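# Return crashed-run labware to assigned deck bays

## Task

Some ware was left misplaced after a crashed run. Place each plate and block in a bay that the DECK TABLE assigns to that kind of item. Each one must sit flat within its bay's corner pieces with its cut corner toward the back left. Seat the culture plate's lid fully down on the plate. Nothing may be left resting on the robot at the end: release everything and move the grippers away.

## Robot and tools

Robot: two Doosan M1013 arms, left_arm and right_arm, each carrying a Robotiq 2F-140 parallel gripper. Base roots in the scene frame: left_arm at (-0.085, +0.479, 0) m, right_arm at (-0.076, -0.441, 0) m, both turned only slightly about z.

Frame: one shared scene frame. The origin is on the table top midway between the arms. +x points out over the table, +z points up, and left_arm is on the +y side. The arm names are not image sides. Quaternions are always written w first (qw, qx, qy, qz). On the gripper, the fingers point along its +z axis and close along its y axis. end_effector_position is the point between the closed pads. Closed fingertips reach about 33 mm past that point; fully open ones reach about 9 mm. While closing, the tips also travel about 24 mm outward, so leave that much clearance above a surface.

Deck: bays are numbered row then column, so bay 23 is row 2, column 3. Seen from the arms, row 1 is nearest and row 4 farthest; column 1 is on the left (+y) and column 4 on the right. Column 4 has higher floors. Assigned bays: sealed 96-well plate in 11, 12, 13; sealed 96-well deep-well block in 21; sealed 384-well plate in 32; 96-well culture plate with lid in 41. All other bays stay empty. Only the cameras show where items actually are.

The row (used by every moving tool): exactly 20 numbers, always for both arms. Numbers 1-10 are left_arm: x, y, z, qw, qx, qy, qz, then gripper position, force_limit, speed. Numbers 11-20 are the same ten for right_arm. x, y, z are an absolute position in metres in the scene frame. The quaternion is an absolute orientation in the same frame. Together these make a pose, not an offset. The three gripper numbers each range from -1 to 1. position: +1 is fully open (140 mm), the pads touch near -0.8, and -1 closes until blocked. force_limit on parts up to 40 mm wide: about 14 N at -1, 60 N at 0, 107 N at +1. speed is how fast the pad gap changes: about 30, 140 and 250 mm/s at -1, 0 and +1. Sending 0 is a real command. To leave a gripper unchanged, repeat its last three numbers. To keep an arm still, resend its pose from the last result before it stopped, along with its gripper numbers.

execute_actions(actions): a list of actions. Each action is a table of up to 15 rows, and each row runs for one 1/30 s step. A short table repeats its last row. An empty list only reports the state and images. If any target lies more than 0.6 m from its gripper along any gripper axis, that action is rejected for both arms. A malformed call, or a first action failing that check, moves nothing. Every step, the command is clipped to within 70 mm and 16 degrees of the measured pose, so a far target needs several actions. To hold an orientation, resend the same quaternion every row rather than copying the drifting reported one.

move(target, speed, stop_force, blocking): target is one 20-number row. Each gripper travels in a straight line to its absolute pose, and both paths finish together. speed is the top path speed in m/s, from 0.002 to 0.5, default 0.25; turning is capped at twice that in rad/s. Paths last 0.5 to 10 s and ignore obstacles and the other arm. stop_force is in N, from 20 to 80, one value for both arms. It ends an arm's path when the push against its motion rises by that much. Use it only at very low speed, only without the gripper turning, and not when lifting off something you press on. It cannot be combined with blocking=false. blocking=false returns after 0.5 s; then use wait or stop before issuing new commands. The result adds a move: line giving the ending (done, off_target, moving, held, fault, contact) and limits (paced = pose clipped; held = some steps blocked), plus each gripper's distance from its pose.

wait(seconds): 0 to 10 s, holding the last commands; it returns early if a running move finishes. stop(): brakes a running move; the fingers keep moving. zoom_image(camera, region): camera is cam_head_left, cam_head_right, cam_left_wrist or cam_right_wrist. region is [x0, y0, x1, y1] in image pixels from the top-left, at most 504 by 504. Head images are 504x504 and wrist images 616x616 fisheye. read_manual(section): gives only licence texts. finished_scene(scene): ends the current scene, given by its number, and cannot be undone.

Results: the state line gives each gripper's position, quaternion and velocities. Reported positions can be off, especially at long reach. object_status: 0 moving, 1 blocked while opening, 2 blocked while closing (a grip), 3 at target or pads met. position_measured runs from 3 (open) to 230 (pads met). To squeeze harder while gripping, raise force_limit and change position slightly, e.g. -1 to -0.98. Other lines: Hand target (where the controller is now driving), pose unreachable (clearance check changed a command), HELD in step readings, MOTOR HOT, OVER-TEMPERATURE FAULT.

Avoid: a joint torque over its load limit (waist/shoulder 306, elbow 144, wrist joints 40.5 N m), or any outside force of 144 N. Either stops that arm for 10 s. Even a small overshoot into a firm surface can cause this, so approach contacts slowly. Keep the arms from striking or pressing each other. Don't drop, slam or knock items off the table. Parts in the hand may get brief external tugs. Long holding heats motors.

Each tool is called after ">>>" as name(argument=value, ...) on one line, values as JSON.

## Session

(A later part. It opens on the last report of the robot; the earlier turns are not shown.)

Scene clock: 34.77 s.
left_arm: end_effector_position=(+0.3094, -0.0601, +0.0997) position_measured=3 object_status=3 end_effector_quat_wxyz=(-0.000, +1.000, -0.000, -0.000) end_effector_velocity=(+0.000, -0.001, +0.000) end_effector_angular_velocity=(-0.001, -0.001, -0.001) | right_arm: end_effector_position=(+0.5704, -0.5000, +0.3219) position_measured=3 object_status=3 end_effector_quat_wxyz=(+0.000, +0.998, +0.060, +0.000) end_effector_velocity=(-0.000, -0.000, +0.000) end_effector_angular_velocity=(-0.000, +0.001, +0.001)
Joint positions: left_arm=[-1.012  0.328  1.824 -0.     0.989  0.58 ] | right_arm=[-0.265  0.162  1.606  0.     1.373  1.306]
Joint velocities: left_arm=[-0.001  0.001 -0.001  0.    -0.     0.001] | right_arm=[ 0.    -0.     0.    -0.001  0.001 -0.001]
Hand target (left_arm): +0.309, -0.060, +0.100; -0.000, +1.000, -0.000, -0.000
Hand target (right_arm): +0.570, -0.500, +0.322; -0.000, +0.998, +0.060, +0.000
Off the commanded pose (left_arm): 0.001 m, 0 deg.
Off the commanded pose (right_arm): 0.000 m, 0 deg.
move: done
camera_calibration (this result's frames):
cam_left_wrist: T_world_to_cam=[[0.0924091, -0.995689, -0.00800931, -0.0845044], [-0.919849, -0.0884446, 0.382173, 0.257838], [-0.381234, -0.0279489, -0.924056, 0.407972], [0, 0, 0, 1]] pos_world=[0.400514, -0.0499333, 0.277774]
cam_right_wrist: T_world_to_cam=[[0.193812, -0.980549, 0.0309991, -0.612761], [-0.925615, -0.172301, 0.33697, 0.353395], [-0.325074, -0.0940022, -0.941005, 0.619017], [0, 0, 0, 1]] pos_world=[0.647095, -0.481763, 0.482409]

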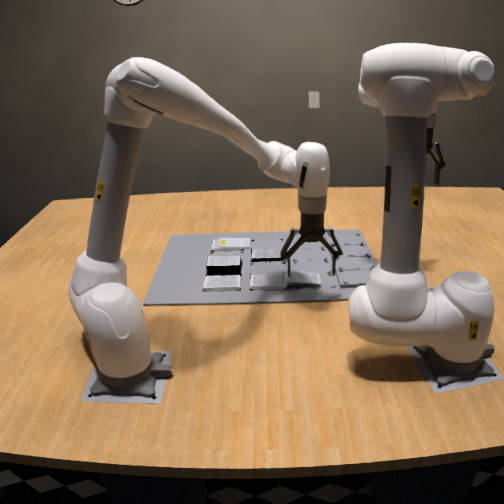

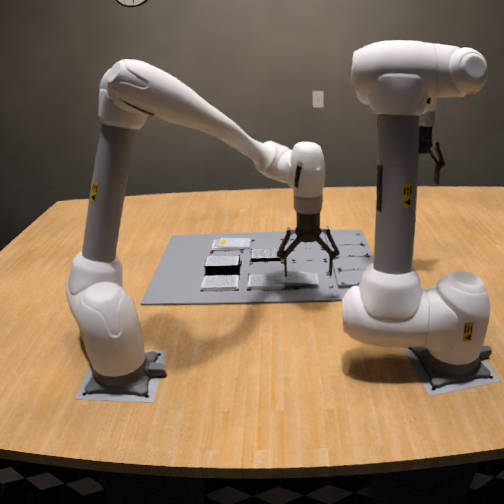

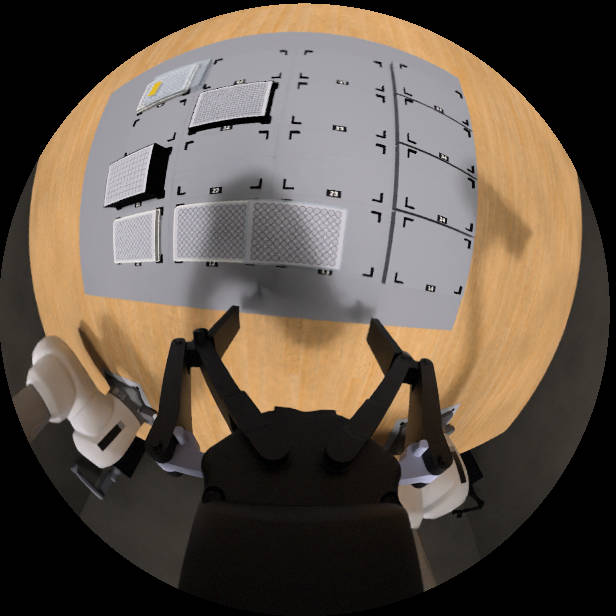

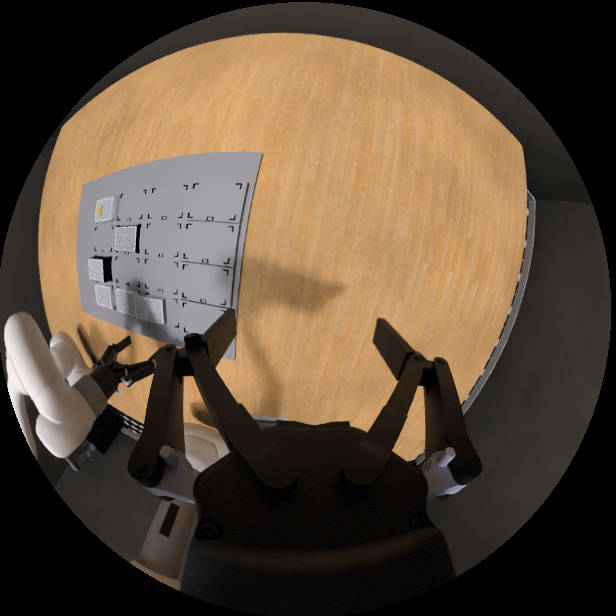

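>>> move(target=[0.398,-0.042,0.08,0,0.7175,0.6966,0,0.6,-0.3,0,0.5704,-0.5,0.3219,0,0.998,0.06,0,1,0,0], speed=0.3)

>>> zoom_image(camera="cam_left_wrist", region=[180,200,440,420])

Scene clock: 38.17 s.
left_arm: end_effector_position=(+0.3982, -0.0420, +0.0799) position_measured=53 object_status=3 end_effector_quat_wxyz=(+0.000, +0.717, +0.697, -0.000) end_effector_velocity=(-0.000, -0.001, +0.001) end_effector_angular_velocity=(-0.001, -0.001, -0.002) | right_arm: end_effector_position=(+0.5704, -0.5000, +0.3219) position_measured=3 object_status=3 end_effector_quat_wxyz=(-0.000, +0.998, +0.060, +0.000) end_effector_velocity=(+0.000, +0.000, -0.000) end_effector_angular_velocity=(+0.000, -0.000, +0.001)
Joint positions: left_arm=[-0.893  0.405  1.754 -0.     0.983 -0.843] | right_arm=[-0.265  0.162  1.606  0.     1.373  1.306]
Joint velocities: left_arm=[-0.001 -0.001 -0.     0.    -0.     0.001] | right_arm=[ 0.     0.    -0.     0.    -0.    -0.001]
Hand target (left_arm): +0.398, -0.042, +0.080; +0.000, +0.717, +0.697, -0.000
Hand target (right_arm): +0.570, -0.500, +0.322; -0.000, +0.998, +0.060, +0.000
Off the commanded pose (left_arm): 0.000 m, 0 deg.
Off the commanded pose (right_arm): 0.000 m, 0 deg.
move: done
camera_calibration (this result's frames):
cam_left_wrist: T_world_to_cam=[[0.997966, 0.0632795, -0.00772406, -0.390941], [0.0614226, -0.922025, 0.382227, -0.0770776], [0.0170654, -0.381924, -0.924036, 0.250564], [0, 0, 0, 1]] pos_world=[0.390604, 0.0493674, 0.257972]
cam_right_wrist: T_world_to_cam=[[0.193812, -0.980549, 0.0309989, -0.612761], [-0.925615, -0.172301, 0.33697, 0.353395], [-0.325074, -0.094002, -0.941005, 0.619017], [0, 0, 0, 1]] pos_world=[0.647095, -0.481763, 0.482409]

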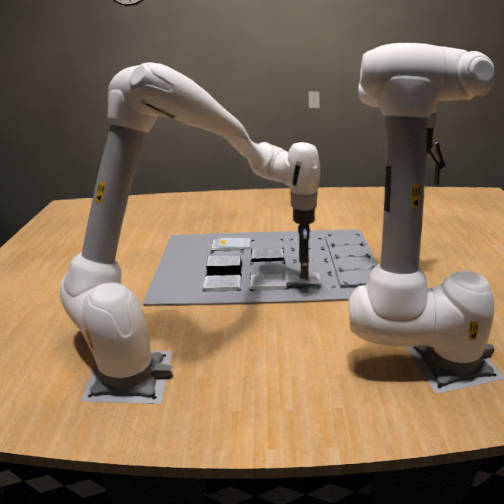

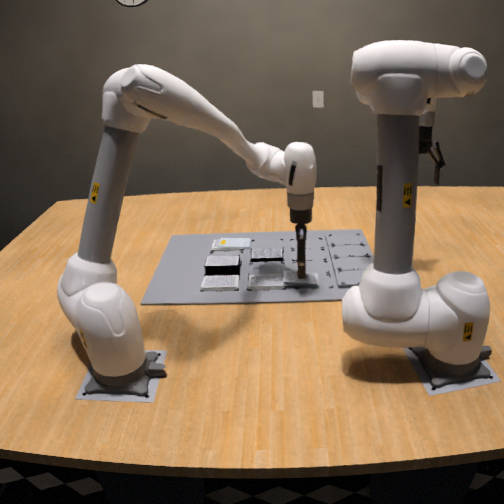

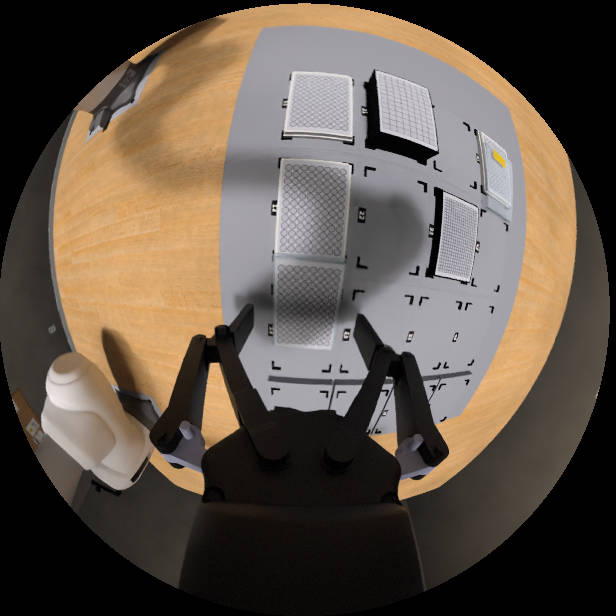

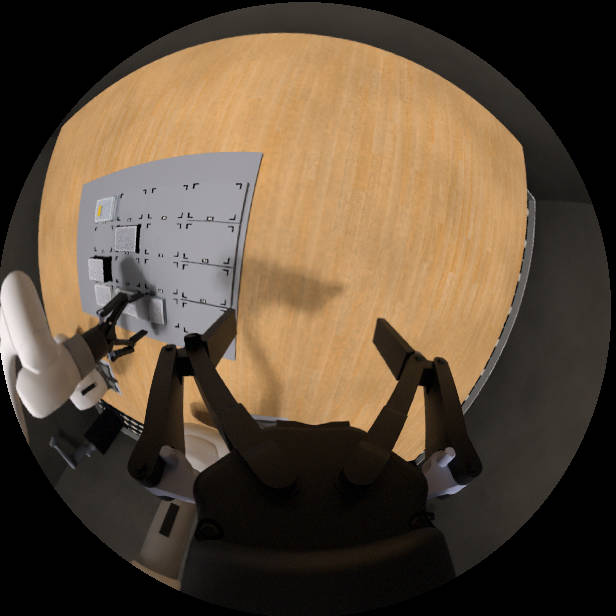

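Region (180, 200, 440, 420) of cam_left_wrist's 616x616 image, scaled by 1.938, with more detail than that image has; it fills the top 426 rows of this view, and the rest is white.

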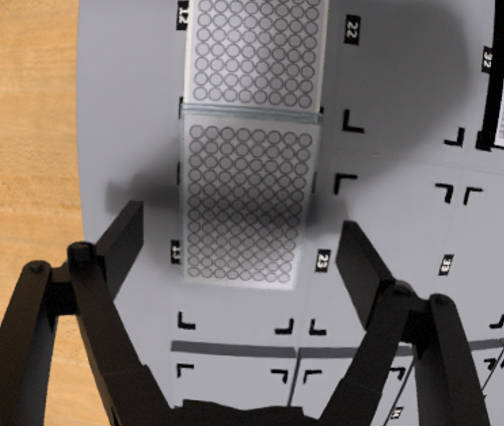

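>>> move(target=[0.399,-0.054,0.06,0,0.7175,0.6966,0,0.5,-0.3,0,0.5704,-0.5,0.3219,0,0.998,0.06,0,1,0,0], speed=0.08)

>>> move(target=[0.399,-0.054,0.041,0,0.7175,0.6966,0,0.5,-0.3,0,0.5704,-0.5,0.3219,0,0.998,0.06,0,1,0,0], speed=0.03)

>>> move(target=[0.399,-0.054,0.041,0,0.7175,0.6966,0,-1,-0.2,-0.8,0.5704,-0.5,0.3219,0,0.998,0.06,0,1,0,0], speed=0.03)

>>> move(target=[0.399,-0.054,0.07,0,0.7175,0.6966,0,-1,-0.2,-0.8,0.5704,-0.5,0.3219,0,0.998,0.06,0,1,0,0], speed=0.05)

>>> zoom_image(camera="cam_head_left", region=[240,230,360,300])

Scene clock: 39.40 s.
left_arm: end_effector_position=(+0.3990, -0.0540, +0.0600) position_measured=66 object_status=3 end_effector_quat_wxyz=(-0.000, +0.717, +0.697, +0.000) end_effector_velocity=(-0.001, +0.001, -0.001) end_effector_angular_velocity=(+0.002, +0.001, -0.001) | right_arm: end_effector_position=(+0.5704, -0.5000, +0.3219) position_measured=3 object_status=3 end_effector_quat_wxyz=(-0.000, +0.998, +0.060, +0.000) end_effector_velocity=(-0.000, +0.000, +0.000) end_effector_angular_velocity=(+0.000, +0.001, -0.001)
Joint positions: left_arm=[-0.903  0.436  1.749  0.     0.957 -0.852] | right_arm=[-0.265  0.162  1.606  0.     1.373  1.306]
Joint velocities: left_arm=[-0.     0.     0.001  0.     0.001  0.   ] | right_arm=[-0.    -0.     0.     0.     0.001  0.001]
Hand target (left_arm): +0.399, -0.054, +0.060; -0.000, +0.717, +0.697, +0.000
Hand target (right_arm): +0.570, -0.500, +0.322; -0.000, +0.998, +0.060, +0.000
Off the commanded pose (left_arm): 0.000 m, 0 deg.
Off the commanded pose (right_arm): 0.000 m, 0 deg.
move: done
camera_calibration (this result's frames):
cam_left_wrist: T_world_to_cam=[[0.997975, 0.0631265, -0.00779707, -0.391141], [0.0613135, -0.922132, 0.381986, -0.080487], [0.0169235, -0.381691, -0.924135, 0.227594], [0, 0, 0, 1]] pos_world=[0.391432, 0.0373423, 0.238023]
cam_right_wrist: T_world_to_cam=[[0.193812, -0.980549, 0.0309988, -0.612761], [-0.925615, -0.172301, 0.33697, 0.353395], [-0.325074, -0.0940019, -0.941005, 0.619017], [0, 0, 0, 1]] pos_world=[0.647095, -0.481763, 0.482409]

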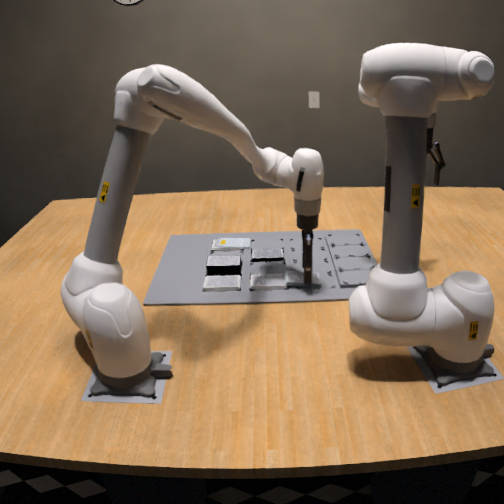

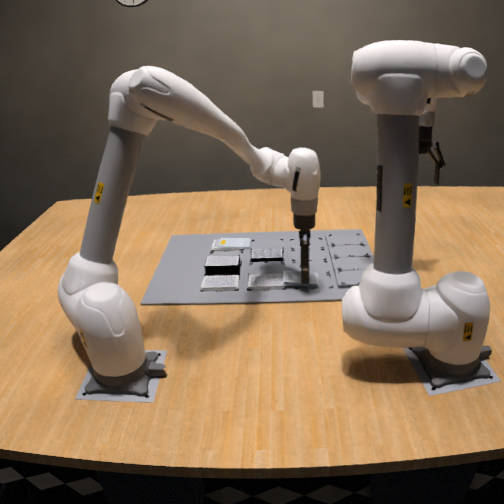

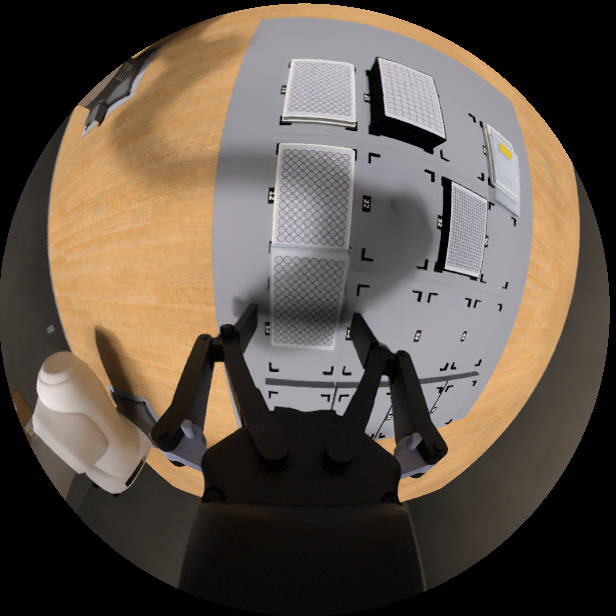

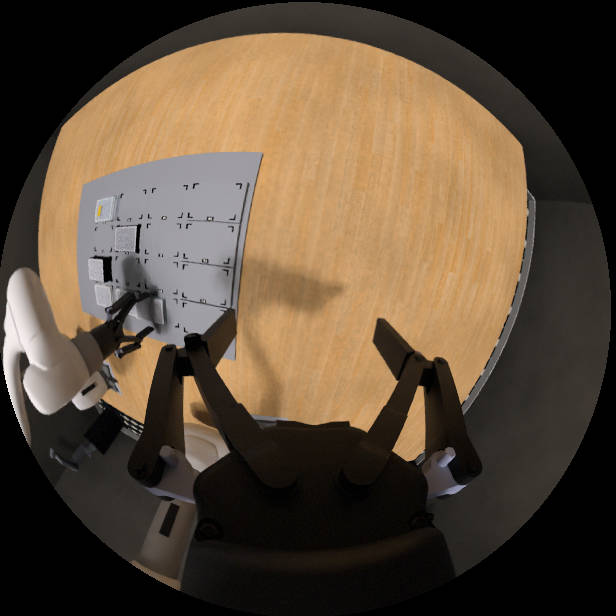

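Scene clock: 40.27 s.
left_arm: end_effector_position=(+0.3990, -0.0540, +0.0409) position_measured=66 object_status=3 end_effector_quat_wxyz=(-0.000, +0.717, +0.697, +0.000) end_effector_velocity=(+0.000, -0.000, +0.000) end_effector_angular_velocity=(+0.001, +0.000, -0.000) | right_arm: end_effector_position=(+0.5704, -0.5000, +0.3219) position_measured=3 object_status=3 end_effector_quat_wxyz=(-0.000, +0.998, +0.060, +0.000) end_effector_velocity=(+0.000, -0.000, -0.000) end_effector_angular_velocity=(+0.000, -0.000, -0.001)
Joint positions: left_arm=[-0.903  0.454  1.761  0.     0.926 -0.852] | right_arm=[-0.265  0.162  1.606  0.     1.373  1.306]
Joint velocities: left_arm=[-0.     0.    -0.001  0.     0.001 -0.   ] | right_arm=[-0.     0.     0.     0.    -0.     0.001]
Hand target (left_arm): +0.399, -0.054, +0.041; +0.000, +0.717, +0.697, +0.000
Hand target (right_arm): +0.570, -0.500, +0.322; -0.000, +0.998, +0.060, -0.000
Off the commanded pose (left_arm): 0.000 m, 0 deg.
Off the commanded pose (right_arm): 0.000 m, 0 deg.
move: done
camera_calibration (this result's frames):
cam_left_wrist: T_world_to_cam=[[0.997976, 0.0631136, -0.00780971, -0.391278], [0.0613072, -0.92215, 0.381942, -0.0731988], [0.016904, -0.381648, -0.924153, 0.210047], [0, 0, 0, 1]] pos_world=[0.391423, 0.0373585, 0.219017]
cam_right_wrist: T_world_to_cam=[[0.193812, -0.980549, 0.0309989, -0.612761], [-0.925615, -0.172301, 0.33697, 0.353395], [-0.325074, -0.0940019, -0.941005, 0.619017], [0, 0, 0, 1]] pos_world=[0.647095, -0.481763, 0.48241]

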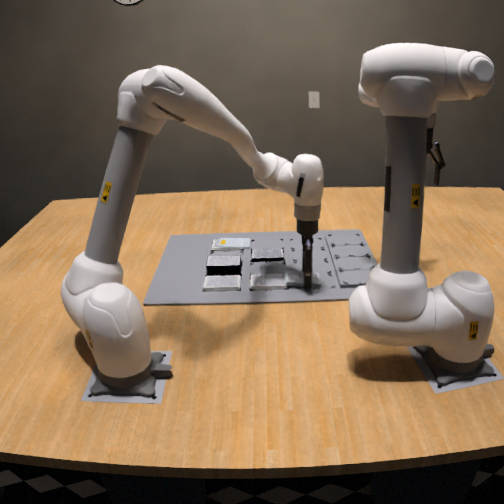

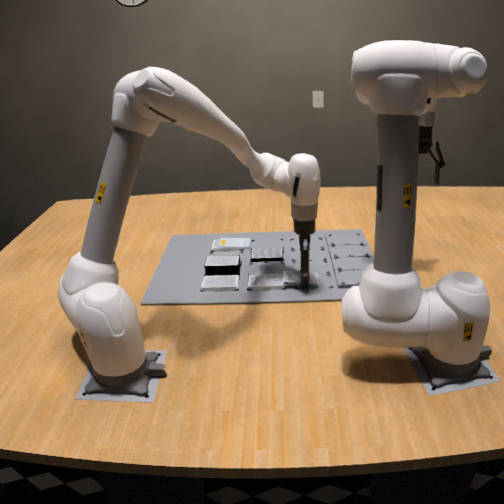

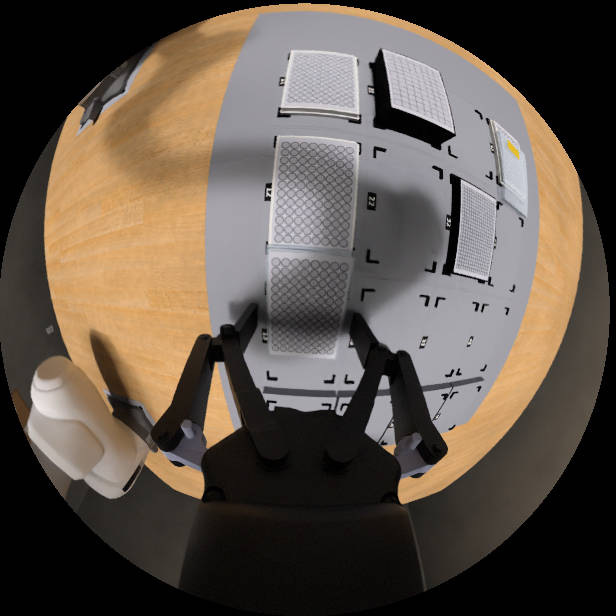

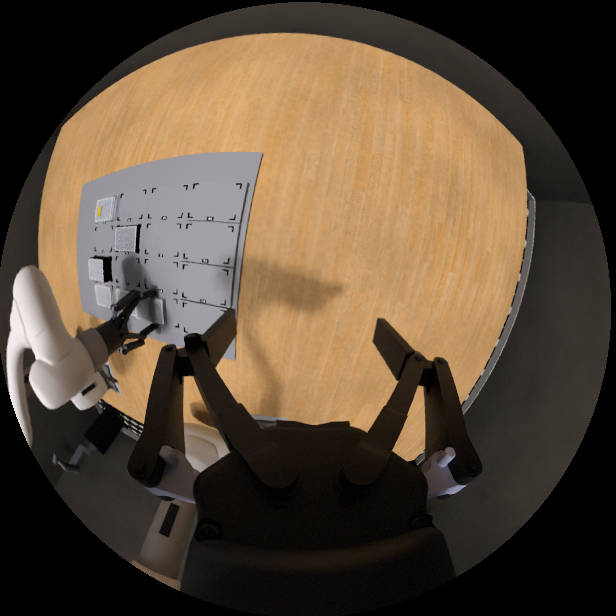

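Scene clock: 40.97 s.
left_arm: end_effector_position=(+0.3990, -0.0540, +0.0410) position_measured=104 object_status=2 end_effector_quat_wxyz=(+0.000, +0.717, +0.697, +0.000) end_effector_velocity=(-0.000, -0.001, +0.000) end_effector_angular_velocity=(-0.001, +0.001, +0.000) | right_arm: end_effector_position=(+0.5704, -0.5000, +0.3219) position_measured=3 object_status=3 end_effector_quat_wxyz=(+0.000, +0.998, +0.060, +0.000) end_effector_velocity=(-0.000, +0.000, +0.000) end_effector_angular_velocity=(+0.001, +0.001, +0.001)
Joint positions: left_arm=[-0.903  0.454  1.761  0.     0.926 -0.852] | right_arm=[-0.265  0.162  1.606  0.     1.373  1.306]
Joint velocities: left_arm=[-0.    -0.    -0.    -0.002  0.     0.001] | right_arm=[ 0.    -0.    -0.     0.     0.001 -0.001]
Hand target (left_arm): +0.399, -0.054, +0.041; +0.000, +0.717, +0.697, +0.000
Hand target (right_arm): +0.570, -0.500, +0.322; -0.000, +0.998, +0.060, -0.000
Off the commanded pose (left_arm): 0.000 m, 0 deg.
Off the commanded pose (right_arm): 0.000 m, 0 deg.
move: done
camera_calibration (this result's frames):
cam_left_wrist: T_world_to_cam=[[0.997976, 0.0631129, -0.00775011, -0.391308], [0.0612824, -0.922121, 0.382019, -0.0732467], [0.0169637, -0.38172, -0.924122, 0.210052], [0, 0, 0, 1]] pos_world=[0.391442, 0.0373356, 0.219063]
cam_right_wrist: T_world_to_cam=[[0.193812, -0.980549, 0.0309991, -0.612761], [-0.925615, -0.172302, 0.33697, 0.353395], [-0.325074, -0.0940022, -0.941005, 0.619017], [0, 0, 0, 1]] pos_world=[0.647095, -0.481763, 0.48241]

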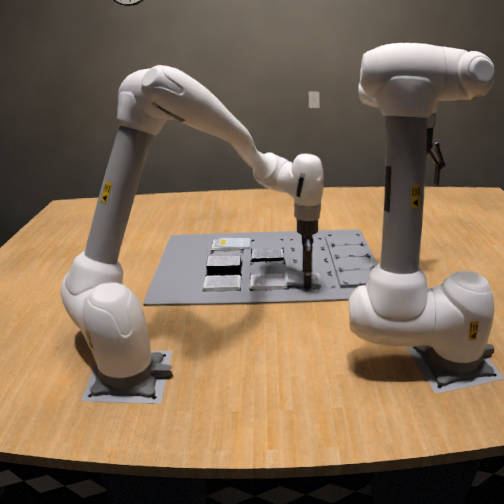

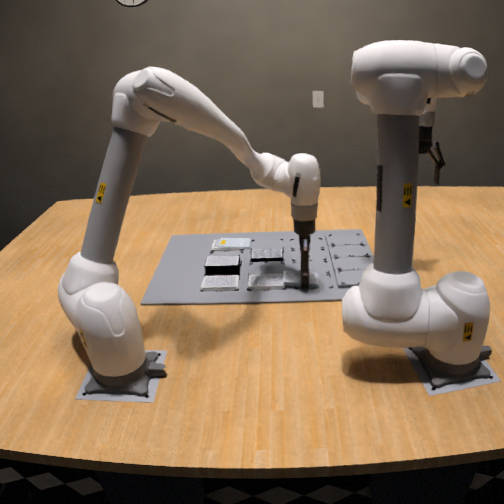

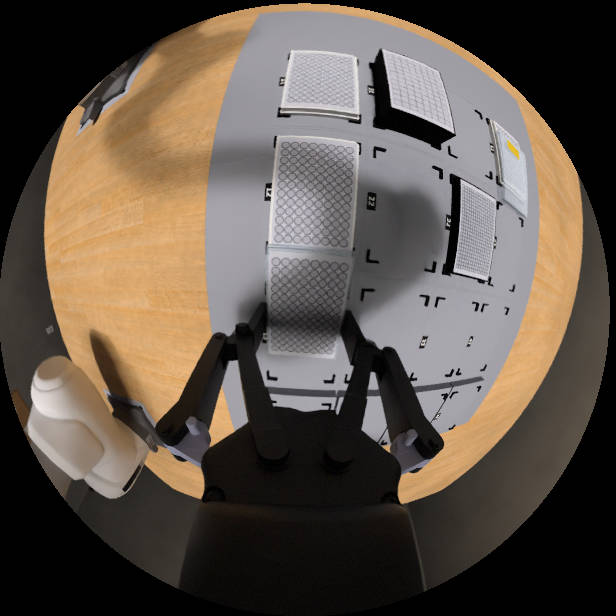

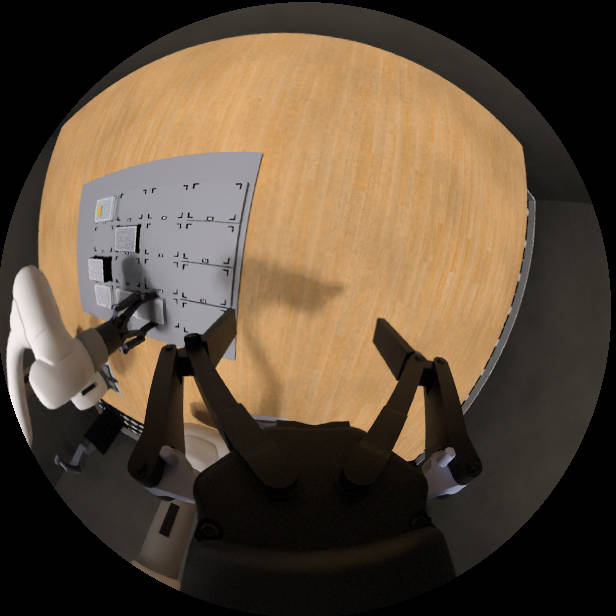

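Scene clock: 41.80 s.
left_arm: end_effector_position=(+0.3990, -0.0540, +0.0701) position_measured=105 object_status=2 end_effector_quat_wxyz=(+0.000, +0.717, +0.697, +0.000) end_effector_velocity=(-0.001, +0.001, -0.001) end_effector_angular_velocity=(+0.002, +0.002, +0.001) | right_arm: end_effector_position=(+0.5704, -0.5000, +0.3219) position_measured=3 object_status=3 end_effector_quat_wxyz=(+0.000, +0.998, +0.060, +0.000) end_effector_velocity=(+0.000, -0.001, -0.000) end_effector_angular_velocity=(-0.000, -0.000, -0.001)
Joint positions: left_arm=[-0.903  0.427  1.741  0.     0.974 -0.852] | right_arm=[-0.265  0.162  1.606  0.     1.373  1.306]
Joint velocities: left_arm=[ 0.     0.001  0.001 -0.001  0.001 -0.   ] | right_arm=[-0.001  0.    -0.    -0.    -0.     0.   ]
Hand target (left_arm): +0.399, -0.054, +0.070; -0.000, +0.717, +0.697, -0.000
Hand target (right_arm): +0.570, -0.500, +0.322; -0.000, +0.998, +0.060, +0.000
Off the commanded pose (left_arm): 0.000 m, 0 deg.
Off the commanded pose (right_arm): 0.000 m, 0 deg.
move: done
camera_calibration (this result's frames):
cam_left_wrist: T_world_to_cam=[[0.997976, 0.0631261, -0.00771308, -0.391116], [0.0612796, -0.922102, 0.382064, -0.0843775], [0.017006, -0.381764, -0.924104, 0.236883], [0, 0, 0, 1]] pos_world=[0.391466, 0.0373184, 0.248126]
cam_right_wrist: T_world_to_cam=[[0.193812, -0.980549, 0.030999, -0.612761], [-0.925615, -0.172302, 0.33697, 0.353395], [-0.325074, -0.0940021, -0.941005, 0.619017], [0, 0, 0, 1]] pos_world=[0.647095, -0.481763, 0.482409]

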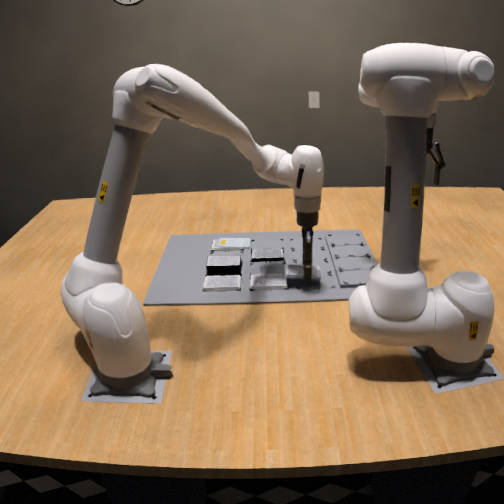

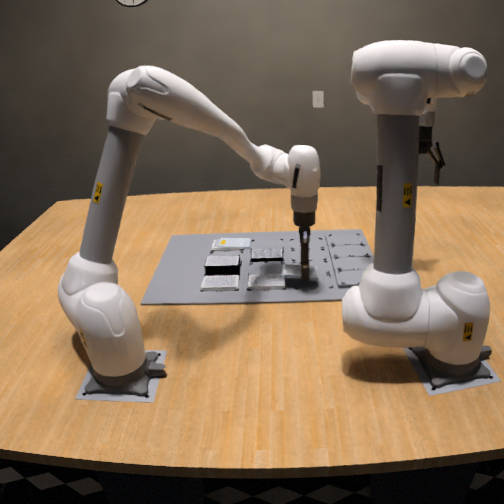

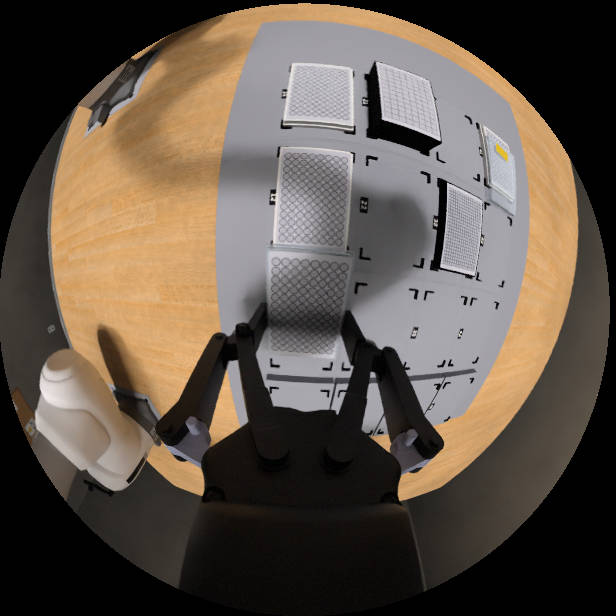

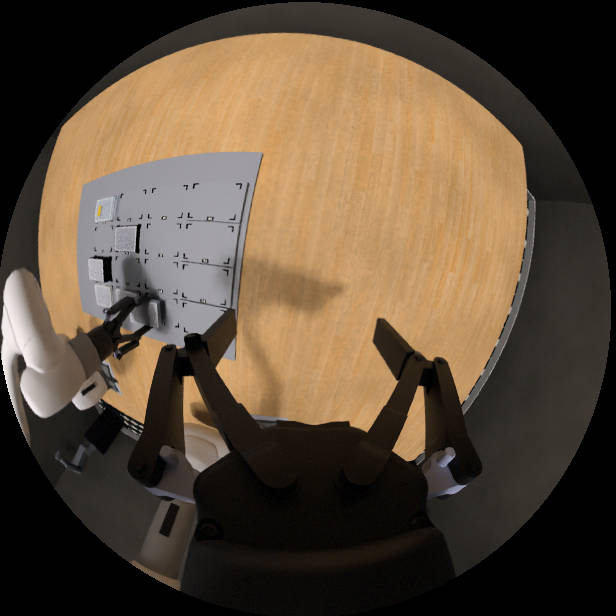

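Region (240, 230, 360, 300) of cam_head_left's 504x504 image, scaled by 4.200, with more detail than that image has; it fills the top 294 rows of this view, and the rest is white.

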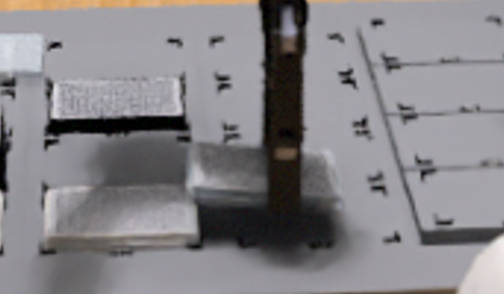

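>>> move(target=[0.399,-0.0985,0.055,0.0432,0.7162,0.6953,-0.0419,-1,-0.2,-0.8,0.5704,-0.5,0.3219,0,0.998,0.06,0,1,0,0], speed=0.06)

>>> zoom_image(camera="cam_head_left", region=[260,240,360,300])

>>> zoom_image(camera="cam_left_wrist", region=[230,220,400,400])

>>> zoom_image(camera="cam_right_wrist", region=[100,260,240,360])

Scene clock: 43.80 s.
left_arm: end_effector_position=(+0.3990, -0.0985, +0.0550) position_measured=105 object_status=2 end_effector_quat_wxyz=(+0.043, +0.716, +0.695, -0.042) end_effector_velocity=(+0.000, -0.001, -0.000) end_effector_angular_velocity=(-0.000, -0.001, -0.000) | right_arm: end_effector_position=(+0.5704, -0.5000, +0.3219) position_measured=3 object_status=3 end_effector_quat_wxyz=(-0.000, +0.998, +0.060, +0.000) end_effector_velocity=(-0.000, -0.000, -0.000) end_effector_angular_velocity=(-0.001, +0.001, +0.002)
Joint positions: left_arm=[-0.907  0.448  1.747 -0.101  0.857 -0.794] | right_arm=[-0.265  0.162  1.606  0.     1.373  1.306]
Joint velocities: left_arm=[-0.001  0.001 -0.001  0.    -0.001 -0.   ] | right_arm=[ 0.     0.     0.    -0.001  0.001 -0.002]
Hand target (left_arm): +0.399, -0.098, +0.055; +0.043, +0.716, +0.695, -0.042
Hand target (right_arm): +0.570, -0.500, +0.322; -0.000, +0.998, +0.060, +0.000
Off the commanded pose (left_arm): 0.000 m, 0 deg.
Off the commanded pose (right_arm): 0.000 m, 0 deg.
move: done
camera_calibration (this result's frames):
cam_left_wrist: T_world_to_cam=[[0.997977, 0.0616936, -0.0153745, -0.388076], [0.0613045, -0.869577, 0.489978, -0.120355], [0.0168592, -0.489929, -0.871599, 0.192487], [0, 0, 0, 1]] pos_world=[0.391424, 0.0135889, 0.220777]
cam_right_wrist: T_world_to_cam=[[0.193812, -0.980549, 0.0309989, -0.612761], [-0.925615, -0.172301, 0.33697, 0.353395], [-0.325074, -0.094002, -0.941005, 0.619017], [0, 0, 0, 1]] pos_world=[0.647095, -0.481763, 0.482409]

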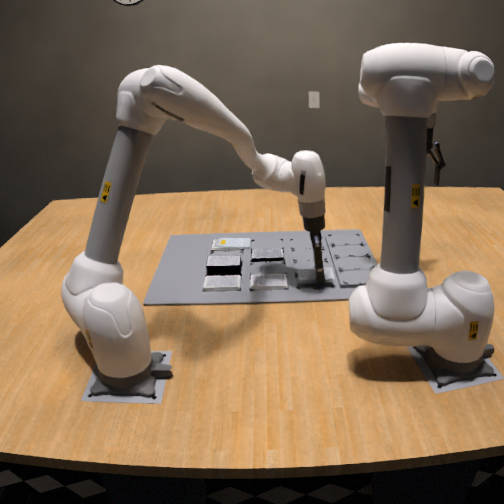

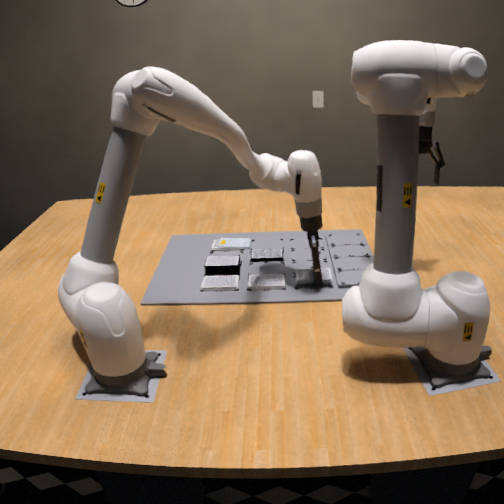

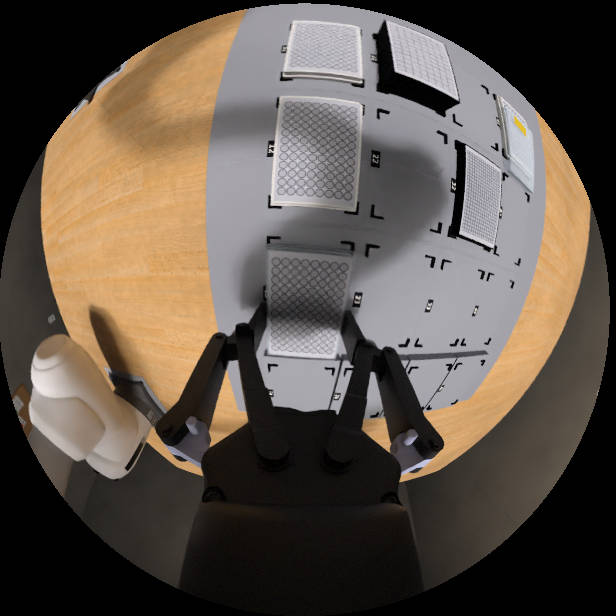

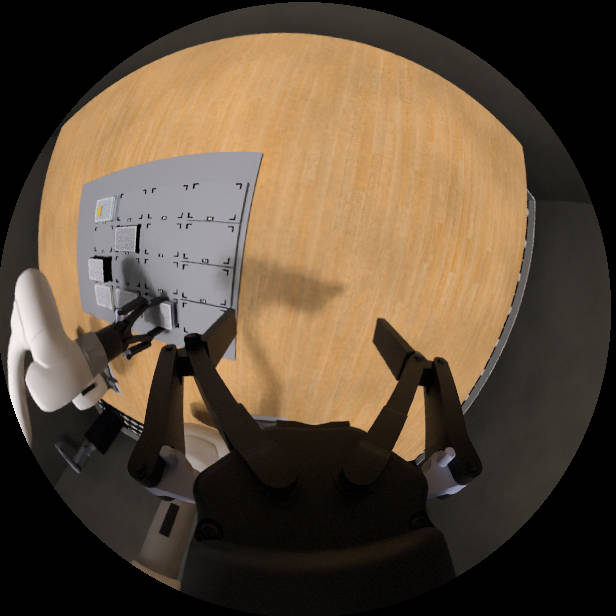

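Region (260, 240, 360, 300) of cam_head_left's 504x504 image, scaled by 5.040, with more detail than that image has; it fills the top 302 rows of this view, and the rest is white.

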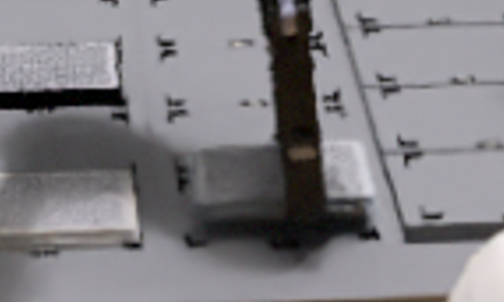

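Region (230, 220, 400, 400) of cam_left_wrist's 616x616 image, scaled by 2.800, with more detail than that image has.

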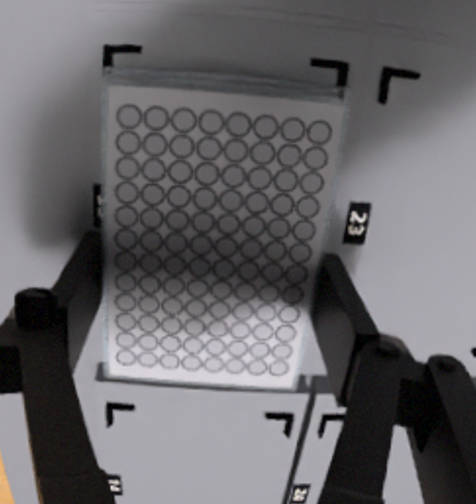

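Region (100, 260, 240, 360) of cam_right_wrist's 616x616 image, scaled by 3.600, with more detail than that image has; it fills the top 360 rows of this view, and the rest is white.

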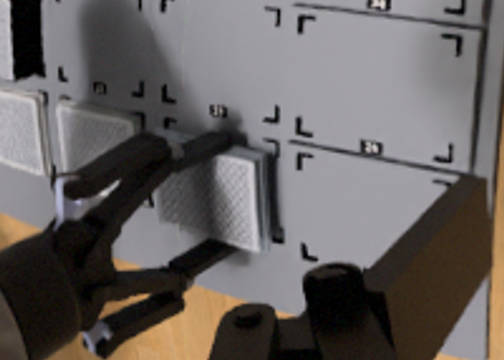

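>>> move(target=[0.3997,-0.0975,0.047,0.0432,0.7162,0.6953,-0.0419,-1,-0.2,-0.8,0.5704,-0.5,0.3219,0,0.998,0.06,0,1,0,0], speed=0.03)

>>> zoom_image(camera="cam_head_left", region=[260,240,360,300])

>>> zoom_image(camera="cam_left_wrist", region=[230,220,400,400])

Scene clock: 45.03 s.
left_arm: end_effector_position=(+0.3997, -0.0975, +0.0470) position_measured=105 object_status=2 end_effector_quat_wxyz=(+0.043, +0.716, +0.695, -0.042) end_effector_velocity=(+0.000, -0.000, +0.001) end_effector_angular_velocity=(-0.000, -0.001, -0.001) | right_arm: end_effector_position=(+0.5704, -0.5000, +0.3219) position_measured=3 object_status=3 end_effector_quat_wxyz=(+0.000, +0.998, +0.060, +0.000) end_effector_velocity=(-0.001, +0.000, +0.000) end_effector_angular_velocity=(+0.000, +0.002, +0.001)
Joint positions: left_arm=[-0.905  0.455  1.753 -0.102  0.843 -0.79 ] | right_arm=[-0.265  0.162  1.606  0.     1.373  1.306]
Joint velocities: left_arm=[ 0.    -0.001 -0.     0.001  0.     0.001] | right_arm=[ 0.    -0.     0.    -0.     0.002 -0.001]
Hand target (left_arm): +0.400, -0.097, +0.047; +0.043, +0.716, +0.695, -0.042
Hand target (right_arm): +0.570, -0.500, +0.322; +0.000, +0.998, +0.060, +0.000
Off the commanded pose (left_arm): 0.000 m, 0 deg.
Off the commanded pose (right_arm): 0.000 m, 0 deg.
move: done
camera_calibration (this result's frames):
cam_left_wrist: T_world_to_cam=[[0.997979, 0.0616814, -0.0152678, -0.389001], [0.0612408, -0.869557, 0.490021, -0.115597], [0.0169489, -0.489965, -0.871577, 0.185954], [0, 0, 0, 1]] pos_world=[0.392143, 0.0145872, 0.212779]
cam_right_wrist: T_world_to_cam=[[0.193812, -0.980549, 0.0309991, -0.612761], [-0.925615, -0.172301, 0.33697, 0.353395], [-0.325074, -0.0940021, -0.941005, 0.619017], [0, 0, 0, 1]] pos_world=[0.647095, -0.481763, 0.482409]

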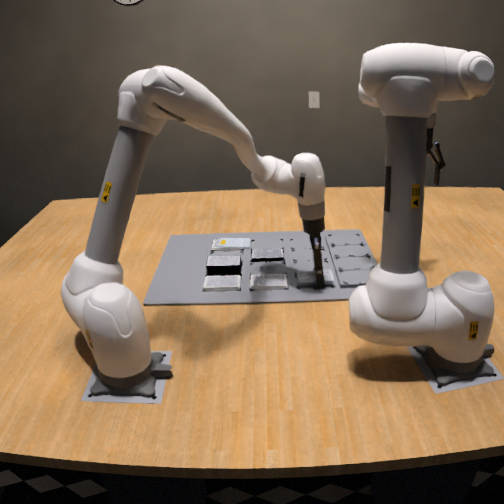

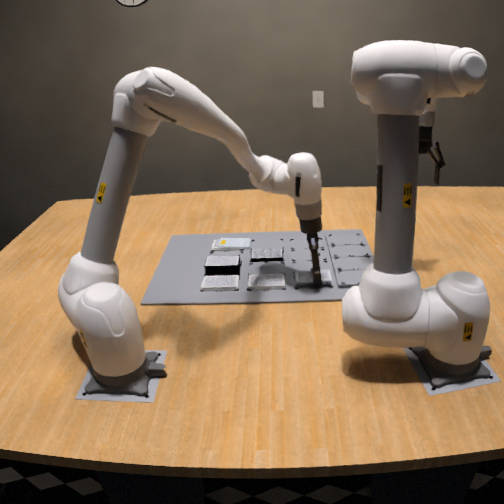

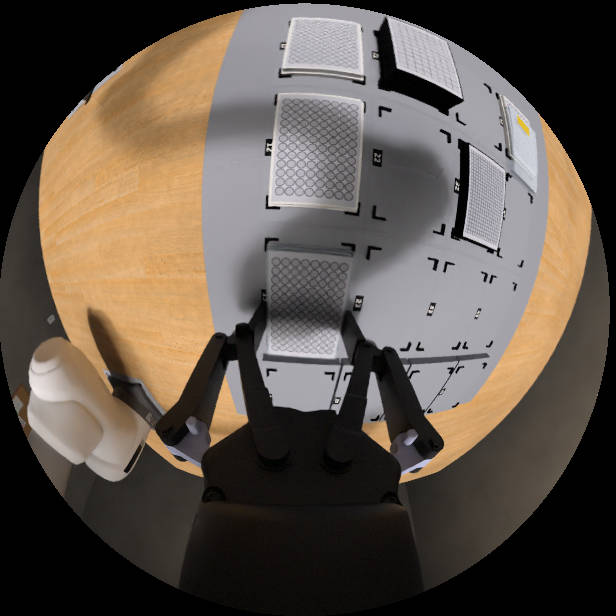

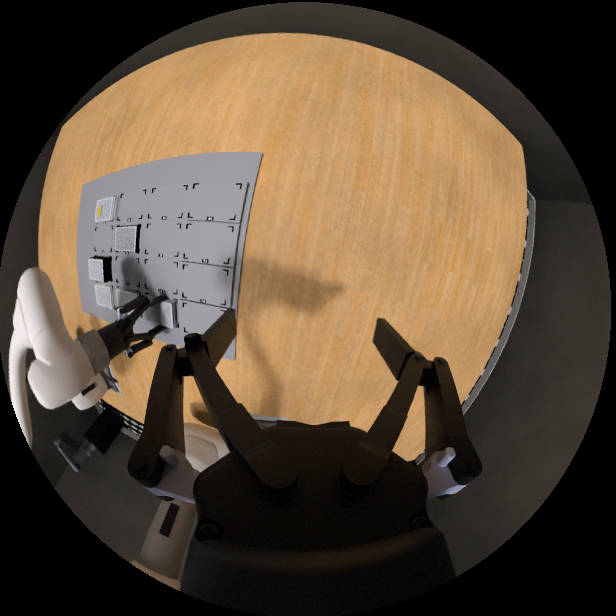

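Region (260, 240, 360, 300) of cam_head_left's 504x504 image, scaled by 5.040, with more detail than that image has; it fills the top 302 rows of this view, and the rest is white.

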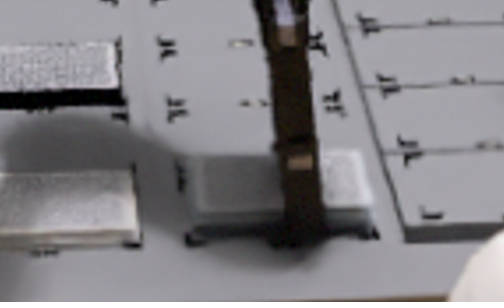

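Region (230, 220, 400, 400) of cam_left_wrist's 616x616 image, scaled by 2.800, with more detail than that image has.

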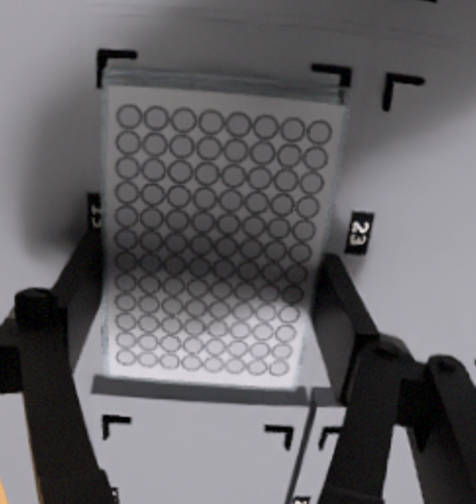

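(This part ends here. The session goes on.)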